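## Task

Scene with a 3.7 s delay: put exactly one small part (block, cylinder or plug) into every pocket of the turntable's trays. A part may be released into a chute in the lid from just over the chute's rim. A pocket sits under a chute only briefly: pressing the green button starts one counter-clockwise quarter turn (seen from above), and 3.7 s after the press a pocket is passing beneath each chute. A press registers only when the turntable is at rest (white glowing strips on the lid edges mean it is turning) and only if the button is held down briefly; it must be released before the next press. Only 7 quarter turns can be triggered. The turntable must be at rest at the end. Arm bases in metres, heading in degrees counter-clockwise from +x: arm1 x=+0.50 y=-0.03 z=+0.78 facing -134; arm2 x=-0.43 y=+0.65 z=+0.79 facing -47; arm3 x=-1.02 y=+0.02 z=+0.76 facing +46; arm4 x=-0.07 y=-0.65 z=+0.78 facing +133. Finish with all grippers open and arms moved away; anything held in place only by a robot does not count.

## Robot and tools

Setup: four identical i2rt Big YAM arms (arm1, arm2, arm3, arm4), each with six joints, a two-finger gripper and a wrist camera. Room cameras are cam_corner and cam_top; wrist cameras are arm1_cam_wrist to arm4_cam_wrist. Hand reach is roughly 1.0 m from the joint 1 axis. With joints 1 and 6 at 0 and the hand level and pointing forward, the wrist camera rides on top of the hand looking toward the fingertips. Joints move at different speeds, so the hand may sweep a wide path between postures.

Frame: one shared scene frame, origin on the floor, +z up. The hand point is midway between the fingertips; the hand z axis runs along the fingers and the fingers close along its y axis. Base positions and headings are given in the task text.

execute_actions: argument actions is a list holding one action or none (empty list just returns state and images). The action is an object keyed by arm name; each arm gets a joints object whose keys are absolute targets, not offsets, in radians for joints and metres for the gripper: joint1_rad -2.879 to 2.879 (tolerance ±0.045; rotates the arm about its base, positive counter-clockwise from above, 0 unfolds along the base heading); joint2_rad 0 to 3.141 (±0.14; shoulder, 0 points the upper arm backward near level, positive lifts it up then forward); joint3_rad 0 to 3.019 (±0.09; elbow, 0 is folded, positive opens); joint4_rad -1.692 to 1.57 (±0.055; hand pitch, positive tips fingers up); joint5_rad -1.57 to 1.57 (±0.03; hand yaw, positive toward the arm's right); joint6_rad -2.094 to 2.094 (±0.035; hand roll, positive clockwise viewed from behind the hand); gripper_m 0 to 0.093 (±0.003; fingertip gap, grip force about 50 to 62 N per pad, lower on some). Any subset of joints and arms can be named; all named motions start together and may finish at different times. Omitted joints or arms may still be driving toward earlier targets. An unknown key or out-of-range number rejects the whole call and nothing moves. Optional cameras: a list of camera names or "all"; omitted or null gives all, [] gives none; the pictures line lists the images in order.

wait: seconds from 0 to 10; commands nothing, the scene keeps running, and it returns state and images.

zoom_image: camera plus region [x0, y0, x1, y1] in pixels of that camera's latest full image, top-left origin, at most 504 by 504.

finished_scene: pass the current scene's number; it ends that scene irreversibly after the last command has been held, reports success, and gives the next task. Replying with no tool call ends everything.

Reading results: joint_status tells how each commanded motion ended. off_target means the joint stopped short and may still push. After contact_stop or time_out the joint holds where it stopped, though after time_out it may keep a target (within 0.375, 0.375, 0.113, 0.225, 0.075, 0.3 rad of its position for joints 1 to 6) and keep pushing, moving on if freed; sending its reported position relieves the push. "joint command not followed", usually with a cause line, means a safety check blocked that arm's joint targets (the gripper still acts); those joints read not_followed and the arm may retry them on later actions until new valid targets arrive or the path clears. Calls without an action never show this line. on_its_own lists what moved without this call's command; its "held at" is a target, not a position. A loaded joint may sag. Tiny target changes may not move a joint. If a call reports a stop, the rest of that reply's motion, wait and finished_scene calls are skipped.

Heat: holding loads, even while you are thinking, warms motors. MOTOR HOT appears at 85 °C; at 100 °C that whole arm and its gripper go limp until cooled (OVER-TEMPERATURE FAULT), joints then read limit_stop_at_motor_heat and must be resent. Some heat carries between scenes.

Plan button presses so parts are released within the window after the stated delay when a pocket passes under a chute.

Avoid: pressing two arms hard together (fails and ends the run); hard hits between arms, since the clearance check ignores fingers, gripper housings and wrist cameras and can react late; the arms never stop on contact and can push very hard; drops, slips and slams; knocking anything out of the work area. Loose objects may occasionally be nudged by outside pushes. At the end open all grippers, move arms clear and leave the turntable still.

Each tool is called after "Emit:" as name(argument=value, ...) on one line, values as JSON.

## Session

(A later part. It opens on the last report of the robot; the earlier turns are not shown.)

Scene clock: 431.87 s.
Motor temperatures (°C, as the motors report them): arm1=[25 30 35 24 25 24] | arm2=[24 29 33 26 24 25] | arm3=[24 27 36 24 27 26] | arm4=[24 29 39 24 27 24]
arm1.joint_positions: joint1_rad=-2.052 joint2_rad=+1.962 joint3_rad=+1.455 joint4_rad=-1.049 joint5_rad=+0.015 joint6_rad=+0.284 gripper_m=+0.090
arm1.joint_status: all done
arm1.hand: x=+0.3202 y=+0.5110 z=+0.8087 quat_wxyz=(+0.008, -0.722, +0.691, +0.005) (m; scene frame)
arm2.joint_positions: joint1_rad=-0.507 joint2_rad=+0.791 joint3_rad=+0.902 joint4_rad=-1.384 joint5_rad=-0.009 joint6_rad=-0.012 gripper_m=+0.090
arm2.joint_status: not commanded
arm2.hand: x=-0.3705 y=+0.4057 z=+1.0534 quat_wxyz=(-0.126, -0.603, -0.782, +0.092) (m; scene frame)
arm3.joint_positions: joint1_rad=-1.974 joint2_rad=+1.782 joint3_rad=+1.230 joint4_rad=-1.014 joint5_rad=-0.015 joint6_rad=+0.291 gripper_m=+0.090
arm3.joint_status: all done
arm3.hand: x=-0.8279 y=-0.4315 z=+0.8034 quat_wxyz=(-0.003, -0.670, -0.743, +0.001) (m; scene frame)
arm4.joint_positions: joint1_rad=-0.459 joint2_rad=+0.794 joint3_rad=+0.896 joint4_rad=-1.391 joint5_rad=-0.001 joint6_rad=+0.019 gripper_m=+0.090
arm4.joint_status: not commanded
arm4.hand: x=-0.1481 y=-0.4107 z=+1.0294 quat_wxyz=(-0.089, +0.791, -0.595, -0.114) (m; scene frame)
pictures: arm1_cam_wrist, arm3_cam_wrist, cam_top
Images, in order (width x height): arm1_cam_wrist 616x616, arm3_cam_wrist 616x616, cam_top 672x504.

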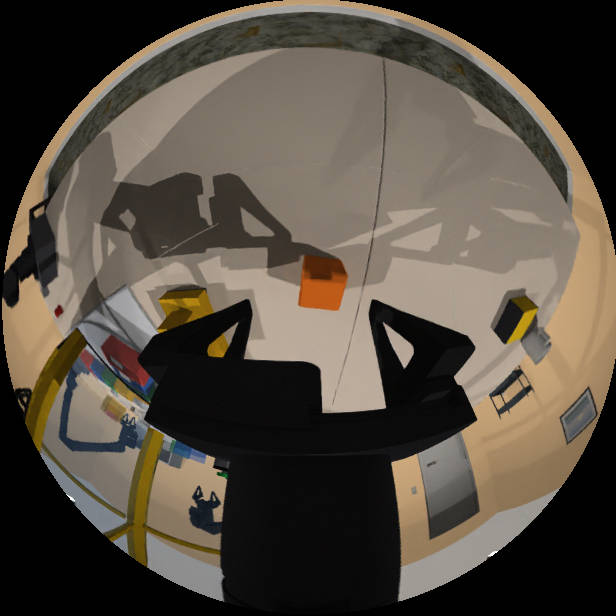

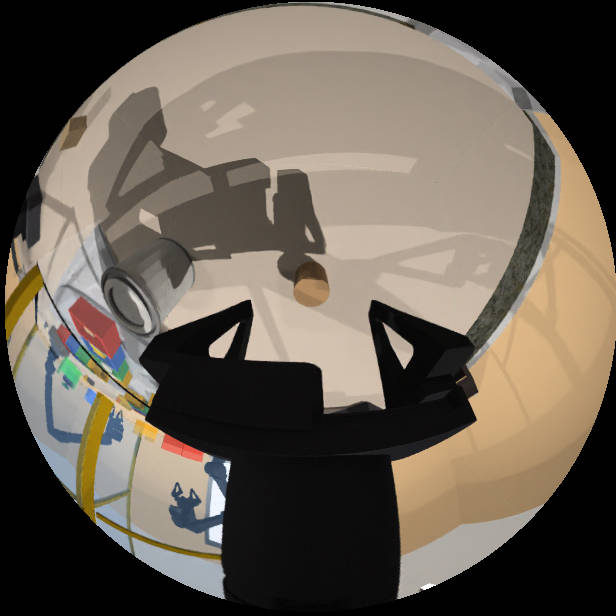

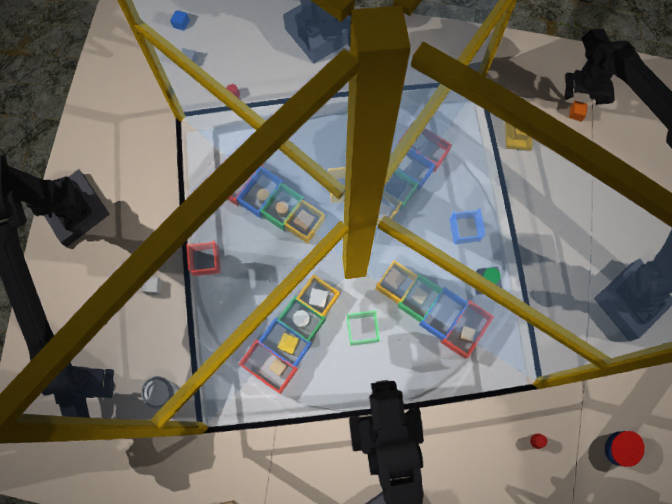

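Emit:
execute_actions(actions=[{"arm1":{"joints":{"joint1_rad":-2.075,"joint2_rad":2.04,"joint3_rad":1.413,"joint4_rad":-0.98,"joint6_rad":0.42}},"arm3":{"joints":{"joint2_rad":1.868,"joint3_rad":1.185,"joint4_rad":-0.935,"gripper_m":0.07}}}], cameras=[])

Emit:
execute_actions(actions=[{"arm1":{"joints":{"gripper_m":0.015}},"arm3":{"joints":{"gripper_m":0.008}}}], cameras=[])

Emit:
execute_actions(actions=[{"arm1":{"joints":{"joint2_rad":1.1,"joint3_rad":1.0,"joint4_rad":-1.45}},"arm3":{"joints":{"joint2_rad":1.0,"joint3_rad":0.95,"joint4_rad":-1.4}}}], cameras=[])

Emit:
execute_actions(actions=[{"arm1":{"joints":{"joint1_rad":-0.745,"joint6_rad":-0.46}},"arm3":{"joints":{"joint1_rad":-1.06,"joint6_rad":-0.5,"joint3_rad":1.25,"joint4_rad":-1.21}}}], cameras=[])

Emit:
execute_actions(actions=[{"arm1":{"joints":{"joint2_rad":1.44,"joint3_rad":1.275,"joint4_rad":-1.295}},"arm3":{"joints":{"joint2_rad":1.49}}}], cameras=["arm1_cam_wrist","arm3_cam_wrist"])

Scene clock: 449.60 s.
Motor temperatures (°C, as the motors report them): arm1=[25 30 34 24 25 24] | arm2=[24 29 33 26 24 25] | arm3=[24 28 35 24 27 26] | arm4=[24 28 38 24 27 24]
arm1.joint_positions: joint1_rad=-2.061 joint2_rad=+2.039 joint3_rad=+1.408 joint4_rad=-0.991 joint5_rad=+0.015 joint6_rad=+0.403 gripper_m=+0.090
arm1.joint_status: all done
arm1.hand: x=+0.3301 y=+0.4960 z=+0.7522 quat_wxyz=(-0.006, -0.677, +0.736, -0.025) (m; scene frame)
arm2.joint_positions: joint1_rad=-0.507 joint2_rad=+0.791 joint3_rad=+0.902 joint4_rad=-1.384 joint5_rad=-0.009 joint6_rad=-0.012 gripper_m=+0.090
arm2.joint_status: not commanded
arm2.hand: x=-0.3705 y=+0.4057 z=+1.0534 quat_wxyz=(-0.126, -0.603, -0.782, +0.092) (m; scene frame)
arm3.joint_positions: joint1_rad=-1.974 joint2_rad=+1.860 joint3_rad=+1.186 joint4_rad=-0.944 joint5_rad=-0.015 joint6_rad=+0.291 gripper_m=+0.070
arm3.joint_status: all done
arm3.hand: x=-0.8333 y=-0.4204 z=+0.7526 quat_wxyz=(+0.021, -0.670, -0.742, -0.010) (m; scene frame)
arm4.joint_positions: joint1_rad=-0.459 joint2_rad=+0.794 joint3_rad=+0.896 joint4_rad=-1.391 joint5_rad=-0.001 joint6_rad=+0.019 gripper_m=+0.090
arm4.joint_status: not commanded
arm4.hand: x=-0.1481 y=-0.4107 z=+1.0294 quat_wxyz=(-0.089, +0.791, -0.595, -0.114) (m; scene frame)
pictures: none
No camera images: the call's "cameras" was empty. Leave "cameras" out to get every camera's image.

Scene clock: 450.27 s.
Motor temperatures (°C, as the motors report them): arm1=[25 30 34 24 25 24] | arm2=[24 29 33 26 24 25] | arm3=[24 28 35 24 27 26] | arm4=[24 28 38 24 27 24]
arm1.joint_positions: joint1_rad=-2.061 joint2_rad=+2.039 joint3_rad=+1.408 joint4_rad=-0.991 joint5_rad=+0.015 joint6_rad=+0.405 gripper_m=+0.039
arm1.joint_status: gripper_m off_target (ended at +0.039, target +0.015)
arm1.hand: x=+0.3301 y=+0.4961 z=+0.7522 quat_wxyz=(-0.006, -0.676, +0.736, -0.025) (m; scene frame)
arm2.joint_positions: joint1_rad=-0.507 joint2_rad=+0.791 joint3_rad=+0.902 joint4_rad=-1.384 joint5_rad=-0.009 joint6_rad=-0.012 gripper_m=+0.090
arm2.joint_status: not commanded
arm2.hand: x=-0.3705 y=+0.4057 z=+1.0534 quat_wxyz=(-0.126, -0.603, -0.782, +0.092) (m; scene frame)
arm3.joint_positions: joint1_rad=-1.974 joint2_rad=+1.860 joint3_rad=+1.186 joint4_rad=-0.944 joint5_rad=-0.015 joint6_rad=+0.291 gripper_m=+0.032
arm3.joint_status: gripper_m off_target (ended at +0.032, target +0.008)
arm3.hand: x=-0.8333 y=-0.4204 z=+0.7526 quat_wxyz=(+0.021, -0.670, -0.742, -0.010) (m; scene frame)
arm4.joint_positions: joint1_rad=-0.459 joint2_rad=+0.794 joint3_rad=+0.896 joint4_rad=-1.391 joint5_rad=-0.001 joint6_rad=+0.019 gripper_m=+0.090
arm4.joint_status: not commanded
arm4.hand: x=-0.1481 y=-0.4107 z=+1.0294 quat_wxyz=(-0.089, +0.791, -0.595, -0.114) (m; scene frame)
pictures: none
No camera images: the call's "cameras" was empty. Leave "cameras" out to get every camera's image.

Scene clock: 451.87 s.
Motor temperatures (°C, as the motors report them): arm1=[25 30 34 24 25 24] | arm2=[24 29 33 26 24 25] | arm3=[24 27 35 24 27 26] | arm4=[24 28 38 24 27 24]
arm1.joint_positions: joint1_rad=-2.061 joint2_rad=+1.094 joint3_rad=+1.000 joint4_rad=-1.441 joint5_rad=+0.015 joint6_rad=+0.405 gripper_m=+0.039
arm1.joint_status: all done
arm1.hand: x=+0.4104 y=+0.2572 z=+1.0018 quat_wxyz=(+0.012, -0.676, +0.736, +0.015) (m; scene frame)
arm2.joint_positions: joint1_rad=-0.507 joint2_rad=+0.791 joint3_rad=+0.902 joint4_rad=-1.384 joint5_rad=-0.009 joint6_rad=-0.012 gripper_m=+0.090
arm2.joint_status: not commanded
arm2.hand: x=-0.3705 y=+0.4057 z=+1.0534 quat_wxyz=(-0.126, -0.603, -0.782, +0.092) (m; scene frame)
arm3.joint_positions: joint1_rad=-1.974 joint2_rad=+1.006 joint3_rad=+0.947 joint4_rad=-1.392 joint5_rad=-0.015 joint6_rad=+0.291 gripper_m=+0.032
arm3.joint_status: all done
arm3.hand: x=-0.9050 y=-0.2394 z=+0.9828 quat_wxyz=(-0.055, -0.668, -0.742, +0.026) (m; scene frame)
arm4.joint_positions: joint1_rad=-0.459 joint2_rad=+0.794 joint3_rad=+0.896 joint4_rad=-1.391 joint5_rad=-0.001 joint6_rad=+0.019 gripper_m=+0.090
arm4.joint_status: not commanded
arm4.hand: x=-0.1481 y=-0.4107 z=+1.0294 quat_wxyz=(-0.089, +0.791, -0.595, -0.114) (m; scene frame)
pictures: none
No camera images: the call's "cameras" was empty. Leave "cameras" out to get every camera's image.

Scene clock: 453.63 s.
Motor temperatures (°C, as the motors report them): arm1=[25 30 34 24 25 24] | arm2=[24 29 33 26 24 25] | arm3=[24 27 36 24 27 26] | arm4=[24 28 38 24 27 24]
arm1.joint_positions: joint1_rad=-0.752 joint2_rad=+1.096 joint3_rad=+1.000 joint4_rad=-1.441 joint5_rad=+0.015 joint6_rad=-0.443 gripper_m=+0.039
arm1.joint_status: all done
arm1.hand: x=+0.2038 y=-0.0403 z=+1.0022 quat_wxyz=(+0.011, -0.969, -0.248, +0.017) (m; scene frame)
arm2.joint_positions: joint1_rad=-0.507 joint2_rad=+0.791 joint3_rad=+0.902 joint4_rad=-1.384 joint5_rad=-0.009 joint6_rad=-0.012 gripper_m=+0.090
arm2.joint_status: not commanded
arm2.hand: x=-0.3705 y=+0.4057 z=+1.0534 quat_wxyz=(-0.126, -0.603, -0.782, +0.092) (m; scene frame)
arm3.joint_positions: joint1_rad=-1.060 joint2_rad=+1.006 joint3_rad=+1.215 joint4_rad=-1.215 joint5_rad=-0.015 joint6_rad=-0.490 gripper_m=+0.032
arm3.joint_status: all done
arm3.hand: x=-0.6462 y=-0.0713 z=+1.1162 quat_wxyz=(-0.255, +0.112, -0.955, +0.098) (m; scene frame)
arm4.joint_positions: joint1_rad=-0.459 joint2_rad=+0.794 joint3_rad=+0.896 joint4_rad=-1.391 joint5_rad=-0.001 joint6_rad=+0.019 gripper_m=+0.090
arm4.joint_status: not commanded
arm4.hand: x=-0.1481 y=-0.4107 z=+1.0294 quat_wxyz=(-0.089, +0.791, -0.595, -0.114) (m; scene frame)
pictures: none
No camera images: the call's "cameras" was empty. Leave "cameras" out to get every camera's image.

Scene clock: 455.03 s.
Motor temperatures (°C, as the motors report them): arm1=[25 30 34 24 25 24] | arm2=[24 29 33 26 24 25] | arm3=[24 27 36 24 27 26] | arm4=[24 28 38 24 27 24]
arm1.joint_positions: joint1_rad=-0.752 joint2_rad=+1.449 joint3_rad=+1.232 joint4_rad=-1.299 joint5_rad=+0.015 joint6_rad=-0.445 gripper_m=+0.039
arm1.joint_status: all done
arm1.hand: x=+0.0715 y=-0.0480 z=+0.9737 quat_wxyz=(+0.013, -0.968, -0.248, +0.028) (m; scene frame)
arm2.joint_positions: joint1_rad=-0.507 joint2_rad=+0.791 joint3_rad=+0.902 joint4_rad=-1.384 joint5_rad=-0.009 joint6_rad=-0.012 gripper_m=+0.090
arm2.joint_status: not commanded
arm2.hand: x=-0.3705 y=+0.4057 z=+1.0534 quat_wxyz=(-0.126, -0.603, -0.782, +0.092) (m; scene frame)
arm3.joint_positions: joint1_rad=-1.060 joint2_rad=+1.500 joint3_rad=+1.215 joint4_rad=-1.215 joint5_rad=-0.015 joint6_rad=-0.491 gripper_m=+0.032
arm3.joint_status: all done
arm3.hand: x=-0.5862 y=-0.0895 z=+0.9177 quat_wxyz=(-0.029, +0.114, -0.993, +0.009) (m; scene frame)
arm4.joint_positions: joint1_rad=-0.459 joint2_rad=+0.794 joint3_rad=+0.896 joint4_rad=-1.391 joint5_rad=-0.001 joint6_rad=+0.019 gripper_m=+0.090
arm4.joint_status: not commanded
arm4.hand: x=-0.1481 y=-0.4107 z=+1.0294 quat_wxyz=(-0.089, +0.791, -0.595, -0.114) (m; scene frame)
pictures: arm1_cam_wrist, arm3_cam_wrist
Images, in order (width x height): arm1_cam_wrist 616x616, arm3_cam_wrist 616x616.

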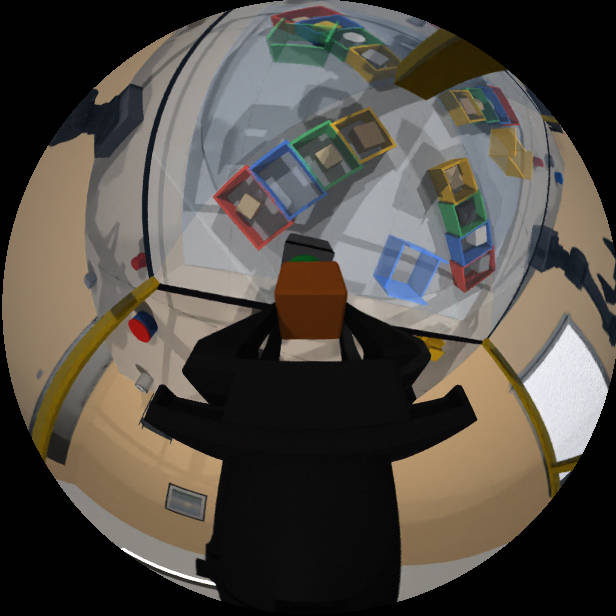

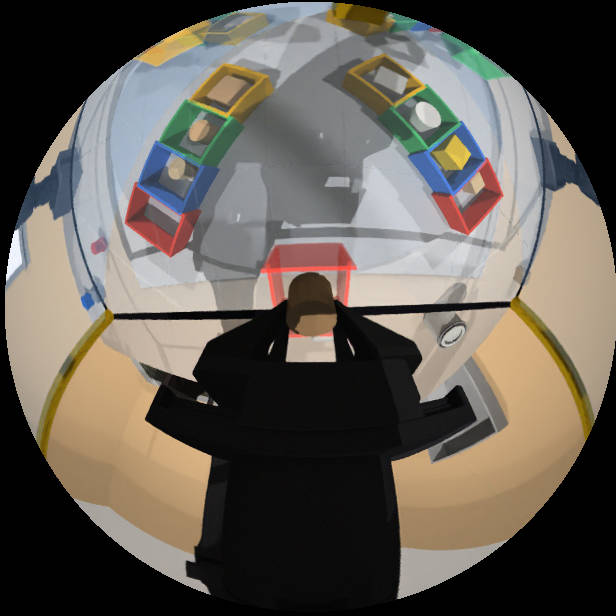

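Emit:
execute_actions(actions=[{"arm1":{"joints":{"joint2_rad":1.56,"joint3_rad":1.235}}}], cameras=[])

Emit:
execute_actions(actions=[{"arm1":{"joints":{"joint1_rad":-0.999,"joint2_rad":1.688,"joint3_rad":1.47,"joint4_rad":-1.35}}}], cameras=[])

Emit:
wait(seconds=1.75)

Emit:
execute_actions(actions=[{"arm1":{"joints":{"gripper_m":0.06}},"arm3":{"joints":{"gripper_m":0.06}}}], cameras=[])

Emit:
execute_actions(actions=[{"arm1":{"joints":{"joint2_rad":0.9,"joint3_rad":1.0}},"arm3":{"joints":{"joint2_rad":0.8,"joint3_rad":0.94}}}], cameras=[])

Emit:
wait(seconds=3)

Scene clock: 465.97 s.
Motor temperatures (°C, as the motors report them): arm1=[25 30 35 24 25 24] | arm2=[24 29 33 26 24 25] | arm3=[24 27 36 24 27 26] | arm4=[24 28 38 24 27 24]
arm1.joint_positions: joint1_rad=-0.752 joint2_rad=+1.536 joint3_rad=+1.240 joint4_rad=-1.299 joint5_rad=+0.018 joint6_rad=-0.445 gripper_m=+0.039
arm1.joint_status: all done
arm1.hand: x=+0.0654 y=-0.0477 z=+0.9407 quat_wxyz=(+0.007, -0.968, -0.249, -0.012) (m; scene frame)
arm2.joint_positions: joint1_rad=-0.507 joint2_rad=+0.791 joint3_rad=+0.902 joint4_rad=-1.384 joint5_rad=-0.009 joint6_rad=-0.012 gripper_m=+0.090
arm2.joint_status: not commanded
arm2.hand: x=-0.3705 y=+0.4057 z=+1.0534 quat_wxyz=(-0.126, -0.603, -0.782, +0.092) (m; scene frame)
arm3.joint_positions: joint1_rad=-1.060 joint2_rad=+1.500 joint3_rad=+1.215 joint4_rad=-1.215 joint5_rad=-0.015 joint6_rad=-0.491 gripper_m=+0.032
arm3.joint_status: not commanded
arm3.hand: x=-0.5862 y=-0.0895 z=+0.9177 quat_wxyz=(-0.029, +0.114, -0.993, +0.009) (m; scene frame)
arm4.joint_positions: joint1_rad=-0.459 joint2_rad=+0.794 joint3_rad=+0.896 joint4_rad=-1.391 joint5_rad=-0.001 joint6_rad=+0.019 gripper_m=+0.090
arm4.joint_status: not commanded
arm4.hand: x=-0.1481 y=-0.4107 z=+1.0294 quat_wxyz=(-0.089, +0.791, -0.595, -0.114) (m; scene frame)
pictures: none
No camera images: the call's "cameras" was empty. Leave "cameras" out to get every camera's image.

Scene clock: 467.17 s.
Motor temperatures (°C, as the motors report them): arm1=[25 30 35 24 25 24] | arm2=[24 29 33 26 24 25] | arm3=[24 27 36 24 27 26] | arm4=[24 28 38 24 27 24]
arm1.joint_positions: joint1_rad=-1.011 joint2_rad=+1.697 joint3_rad=+1.421 joint4_rad=-1.346 joint5_rad=+0.017 joint6_rad=-0.446 gripper_m=+0.039
arm1.joint_status: all done
arm1.hand: x=+0.0195 y=+0.0755 z=+0.9352 quat_wxyz=(+0.000, -0.992, -0.122, -0.024) (m; scene frame)
arm2.joint_positions: joint1_rad=-0.507 joint2_rad=+0.791 joint3_rad=+0.902 joint4_rad=-1.384 joint5_rad=-0.009 joint6_rad=-0.012 gripper_m=+0.090
arm2.joint_status: not commanded
arm2.hand: x=-0.3705 y=+0.4057 z=+1.0534 quat_wxyz=(-0.126, -0.603, -0.782, +0.092) (m; scene frame)
arm3.joint_positions: joint1_rad=-1.060 joint2_rad=+1.500 joint3_rad=+1.215 joint4_rad=-1.215 joint5_rad=-0.015 joint6_rad=-0.491 gripper_m=+0.032
arm3.joint_status: not commanded
arm3.hand: x=-0.5861 y=-0.0895 z=+0.9177 quat_wxyz=(-0.029, +0.114, -0.993, +0.009) (m; scene frame)
arm4.joint_positions: joint1_rad=-0.459 joint2_rad=+0.794 joint3_rad=+0.896 joint4_rad=-1.391 joint5_rad=-0.001 joint6_rad=+0.019 gripper_m=+0.090
arm4.joint_status: not commanded
arm4.hand: x=-0.1481 y=-0.4107 z=+1.0294 quat_wxyz=(-0.089, +0.791, -0.595, -0.114) (m; scene frame)
pictures: none
No camera images: the call's "cameras" was empty. Leave "cameras" out to get every camera's image.

Scene clock: 468.93 s.
Motor temperatures (°C, as the motors report them): arm1=[25 30 35 24 25 24] | arm2=[24 29 33 26 24 25] | arm3=[24 27 37 24 27 26] | arm4=[24 28 38 24 27 24]
arm1.joint_positions: joint1_rad=-1.011 joint2_rad=+1.697 joint3_rad=+1.421 joint4_rad=-1.346 joint5_rad=+0.017 joint6_rad=-0.446 gripper_m=+0.039
arm1.joint_status: all done
arm1.hand: x=+0.0195 y=+0.0755 z=+0.9352 quat_wxyz=(+0.000, -0.992, -0.122, -0.024) (m; scene frame)
arm2.joint_positions: joint1_rad=-0.507 joint2_rad=+0.791 joint3_rad=+0.902 joint4_rad=-1.384 joint5_rad=-0.009 joint6_rad=-0.012 gripper_m=+0.090
arm2.joint_status: not commanded
arm2.hand: x=-0.3705 y=+0.4057 z=+1.0534 quat_wxyz=(-0.126, -0.603, -0.782, +0.092) (m; scene frame)
arm3.joint_positions: joint1_rad=-1.060 joint2_rad=+1.500 joint3_rad=+1.215 joint4_rad=-1.215 joint5_rad=-0.015 joint6_rad=-0.491 gripper_m=+0.032
arm3.joint_status: not commanded
arm3.hand: x=-0.5862 y=-0.0895 z=+0.9177 quat_wxyz=(-0.029, +0.114, -0.993, +0.009) (m; scene frame)
arm4.joint_positions: joint1_rad=-0.459 joint2_rad=+0.794 joint3_rad=+0.896 joint4_rad=-1.391 joint5_rad=-0.001 joint6_rad=+0.019 gripper_m=+0.090
arm4.joint_status: not commanded
arm4.hand: x=-0.1481 y=-0.4107 z=+1.0294 quat_wxyz=(-0.089, +0.791, -0.595, -0.114) (m; scene frame)
wait: 1.77 s; at rest by 0.27 s
pictures: arm1_cam_wrist, arm2_cam_wrist, arm3_cam_wrist, arm4_cam_wrist, cam_corner, cam_top
Images, in order (width x height): arm1_cam_wrist 616x616, arm2_cam_wrist 616x616, arm3_cam_wrist 616x616, arm4_cam_wrist 616x616, cam_corner 672x504, cam_top 672x504.

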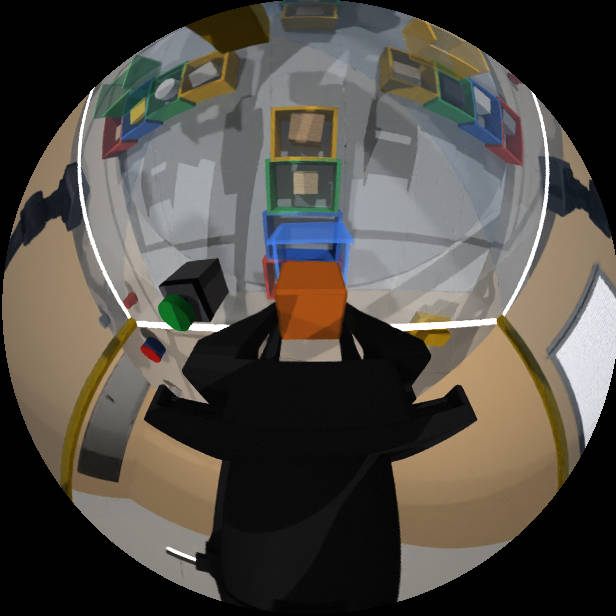

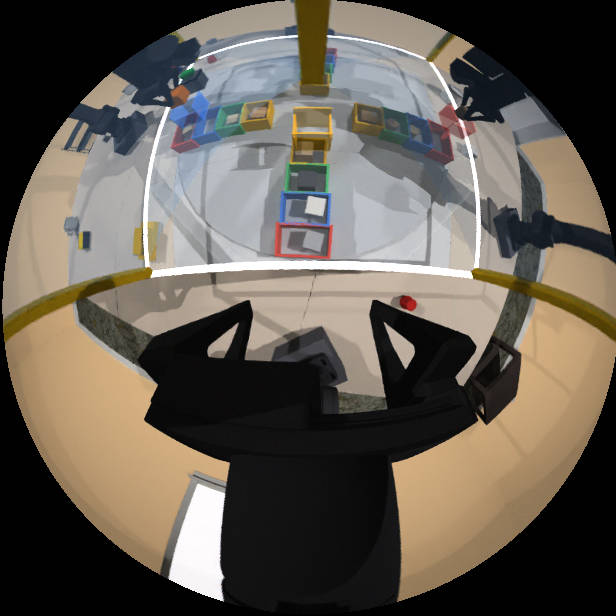

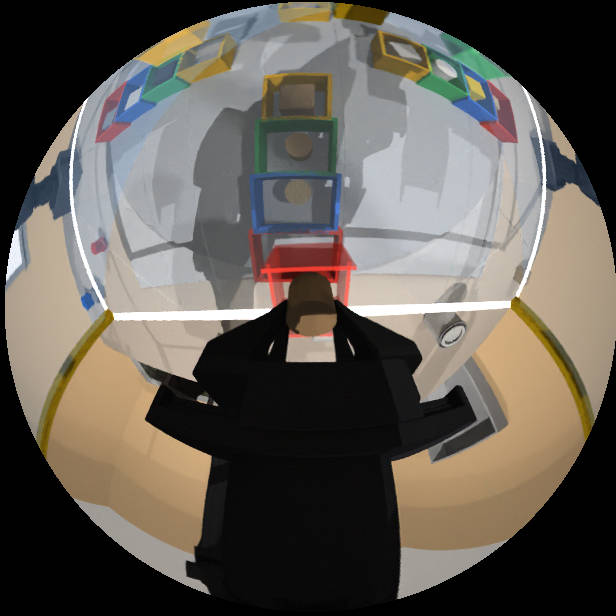

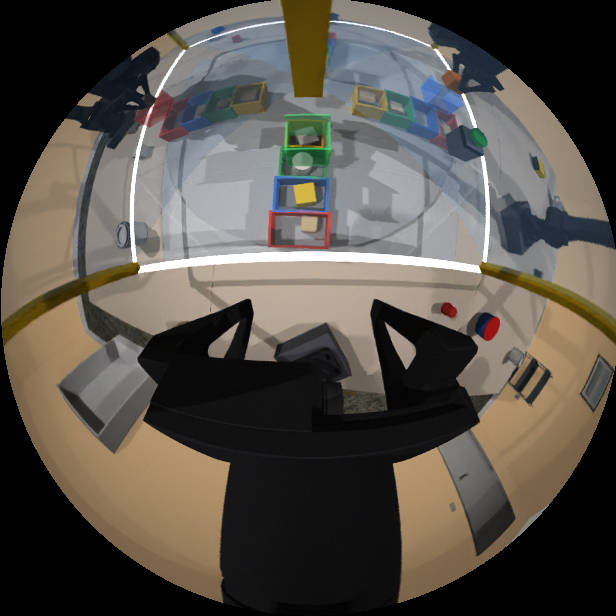

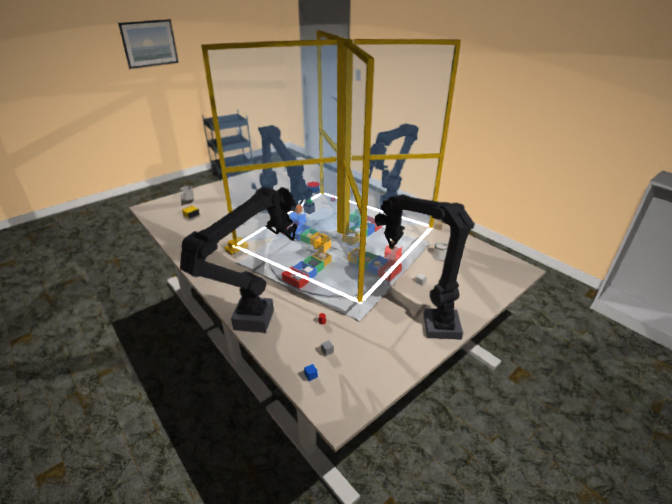

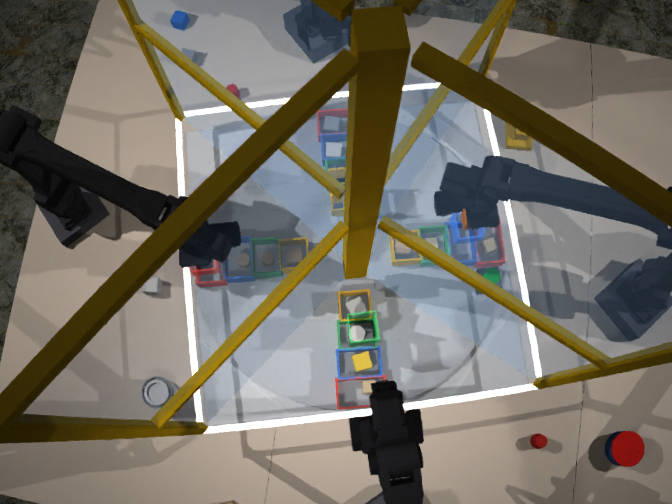

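Scene clock: 469.53 s.
Motor temperatures (°C, as the motors report them): arm1=[25 30 35 24 25 24] | arm2=[24 29 33 26 24 25] | arm3=[24 27 37 24 27 26] | arm4=[24 28 38 24 27 24]
arm1.joint_positions: joint1_rad=-1.011 joint2_rad=+1.697 joint3_rad=+1.423 joint4_rad=-1.346 joint5_rad=+0.017 joint6_rad=-0.446 gripper_m=+0.060
arm1.joint_status: all done
arm1.hand: x=+0.0186 y=+0.0757 z=+0.9361 quat_wxyz=(+0.000, -0.992, -0.122, -0.023) (m; scene frame)
arm2.joint_positions: joint1_rad=-0.507 joint2_rad=+0.791 joint3_rad=+0.902 joint4_rad=-1.384 joint5_rad=-0.009 joint6_rad=-0.012 gripper_m=+0.090
arm2.joint_status: not commanded
arm2.hand: x=-0.3705 y=+0.4057 z=+1.0534 quat_wxyz=(-0.126, -0.603, -0.782, +0.092) (m; scene frame)
arm3.joint_positions: joint1_rad=-1.060 joint2_rad=+1.500 joint3_rad=+1.215 joint4_rad=-1.215 joint5_rad=-0.015 joint6_rad=-0.491 gripper_m=+0.060
arm3.joint_status: all done
arm3.hand: x=-0.5861 y=-0.0895 z=+0.9177 quat_wxyz=(-0.029, +0.114, -0.993, +0.009) (m; scene frame)
arm4.joint_positions: joint1_rad=-0.459 joint2_rad=+0.794 joint3_rad=+0.896 joint4_rad=-1.391 joint5_rad=-0.001 joint6_rad=+0.019 gripper_m=+0.090
arm4.joint_status: not commanded
arm4.hand: x=-0.1481 y=-0.4107 z=+1.0294 quat_wxyz=(-0.089, +0.791, -0.595, -0.114) (m; scene frame)
pictures: none
No camera images: the call's "cameras" was empty. Leave "cameras" out to get every camera's image.

Scene clock: 471.07 s.
Motor temperatures (°C, as the motors report them): arm1=[25 30 35 24 25 24] | arm2=[24 29 33 26 24 25] | arm3=[24 27 36 24 27 26] | arm4=[24 28 38 24 27 24]
arm1.joint_positions: joint1_rad=-1.011 joint2_rad=+0.890 joint3_rad=+1.002 joint4_rad=-1.346 joint5_rad=+0.017 joint6_rad=-0.446 gripper_m=+0.060
arm1.joint_status: all done
arm1.hand: x=+0.2108 y=+0.0366 z=+1.0644 quat_wxyz=(+0.061, -0.978, -0.119, +0.159) (m; scene frame)
arm2.joint_positions: joint1_rad=-0.507 joint2_rad=+0.791 joint3_rad=+0.902 joint4_rad=-1.384 joint5_rad=-0.009 joint6_rad=-0.012 gripper_m=+0.090
arm2.joint_status: not commanded
arm2.hand: x=-0.3705 y=+0.4057 z=+1.0534 quat_wxyz=(-0.126, -0.603, -0.782, +0.092) (m; scene frame)
arm3.joint_positions: joint1_rad=-1.060 joint2_rad=+0.793 joint3_rad=+0.949 joint4_rad=-1.212 joint5_rad=-0.015 joint6_rad=-0.491 gripper_m=+0.060
arm3.joint_status: all done
arm3.hand: x=-0.7232 y=-0.0512 z=+1.0521 quat_wxyz=(-0.233, +0.113, -0.962, +0.089) (m; scene frame)
arm4.joint_positions: joint1_rad=-0.459 joint2_rad=+0.794 joint3_rad=+0.896 joint4_rad=-1.391 joint5_rad=-0.001 joint6_rad=+0.019 gripper_m=+0.090
arm4.joint_status: not commanded
arm4.hand: x=-0.1481 y=-0.4107 z=+1.0294 quat_wxyz=(-0.089, +0.791, -0.595, -0.114) (m; scene frame)
pictures: none
No camera images: the call's "cameras" was empty. Leave "cameras" out to get every camera's image.

Scene clock: 474.07 s.
Motor temperatures (°C, as the motors report them): arm1=[25 30 35 24 25 24] | arm2=[24 29 33 26 24 25] | arm3=[24 27 36 24 27 26] | arm4=[24 28 38 24 27 24]
arm1.joint_positions: joint1_rad=-1.011 joint2_rad=+0.890 joint3_rad=+1.002 joint4_rad=-1.346 joint5_rad=+0.017 joint6_rad=-0.446 gripper_m=+0.060
arm1.joint_status: all done
arm1.hand: x=+0.2108 y=+0.0366 z=+1.0644 quat_wxyz=(+0.061, -0.978, -0.119, +0.159) (m; scene frame)
arm2.joint_positions: joint1_rad=-0.507 joint2_rad=+0.791 joint3_rad=+0.902 joint4_rad=-1.384 joint5_rad=-0.009 joint6_rad=-0.012 gripper_m=+0.090
arm2.joint_status: not commanded
arm2.hand: x=-0.3705 y=+0.4057 z=+1.0534 quat_wxyz=(-0.126, -0.603, -0.782, +0.092) (m; scene frame)
arm3.joint_positions: joint1_rad=-1.060 joint2_rad=+0.793 joint3_rad=+0.949 joint4_rad=-1.212 joint5_rad=-0.015 joint6_rad=-0.491 gripper_m=+0.060
arm3.joint_status: all done
arm3.hand: x=-0.7232 y=-0.0512 z=+1.0521 quat_wxyz=(-0.233, +0.113, -0.962, +0.089) (m; scene frame)
arm4.joint_positions: joint1_rad=-0.459 joint2_rad=+0.794 joint3_rad=+0.896 joint4_rad=-1.391 joint5_rad=-0.001 joint6_rad=+0.019 gripper_m=+0.090
arm4.joint_status: not commanded
arm4.hand: x=-0.1481 y=-0.4107 z=+1.0294 quat_wxyz=(-0.089, +0.791, -0.595, -0.114) (m; scene frame)
wait: 3.00 s; at rest by 0.27 s
pictures: arm1_cam_wrist, arm2_cam_wrist, arm3_cam_wrist, arm4_cam_wrist, cam_corner, cam_top
Images, in order (width x height): arm1_cam_wrist 616x616, arm2_cam_wrist 616x616, arm3_cam_wrist 616x616, arm4_cam_wrist 616x616, cam_corner 672x504, cam_top 672x504.

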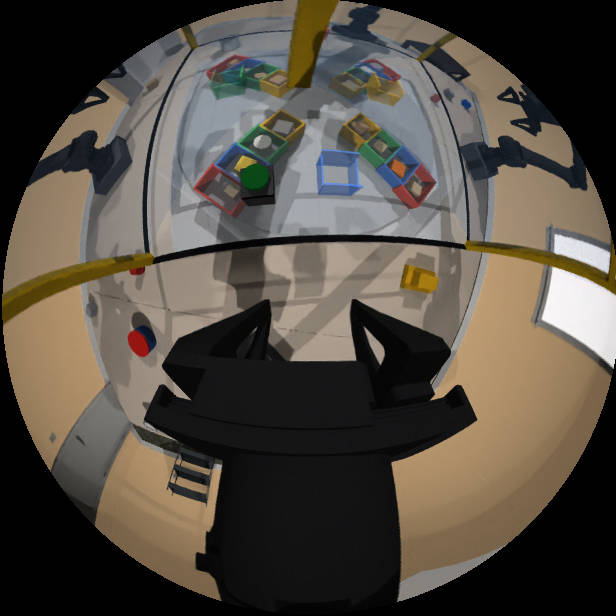

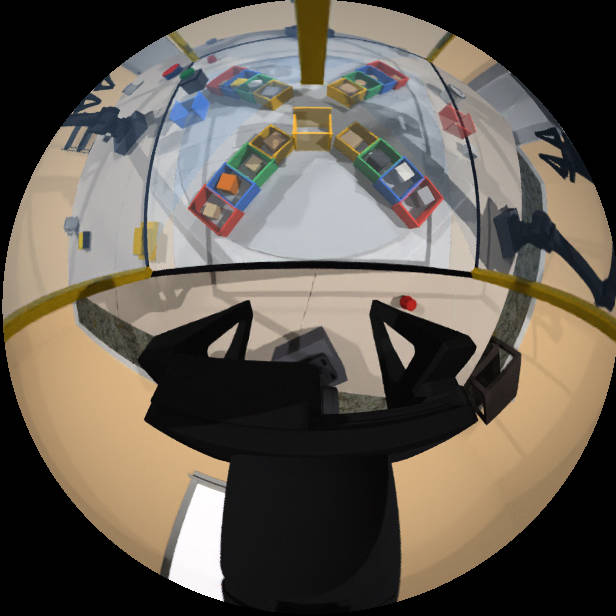

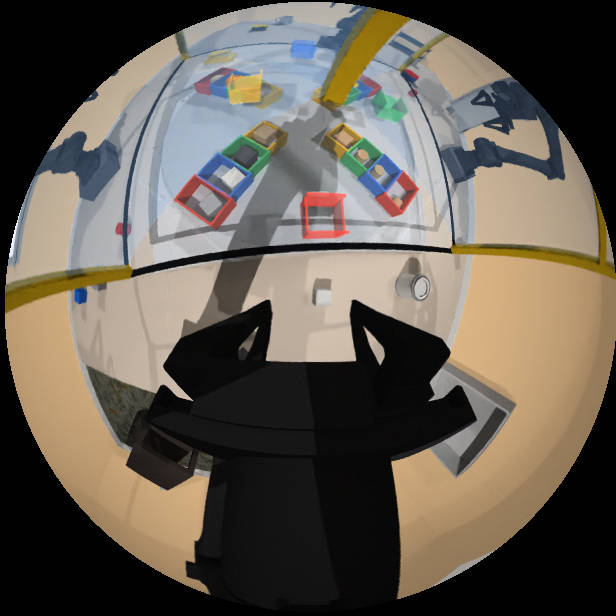

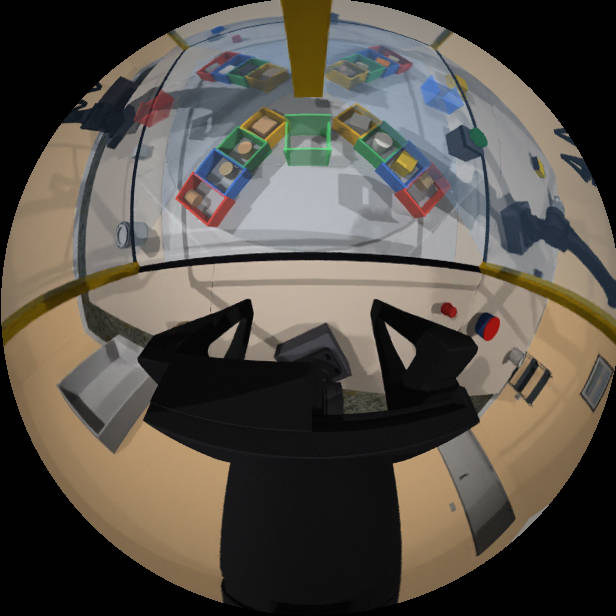

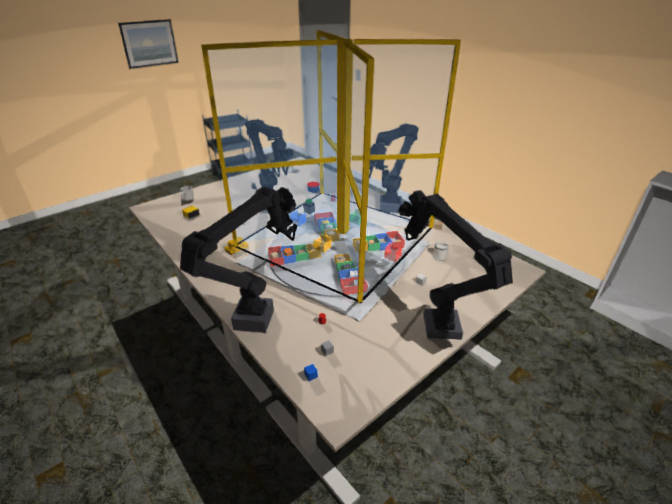

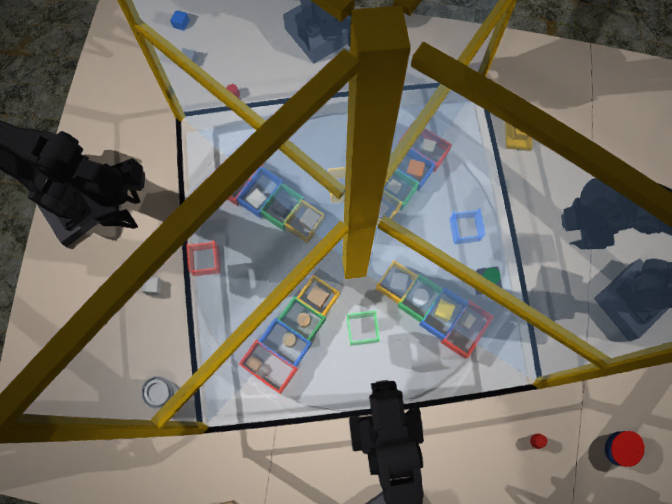

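Emit:
finished_scene(scene=1)

The scene is finished: the task was done.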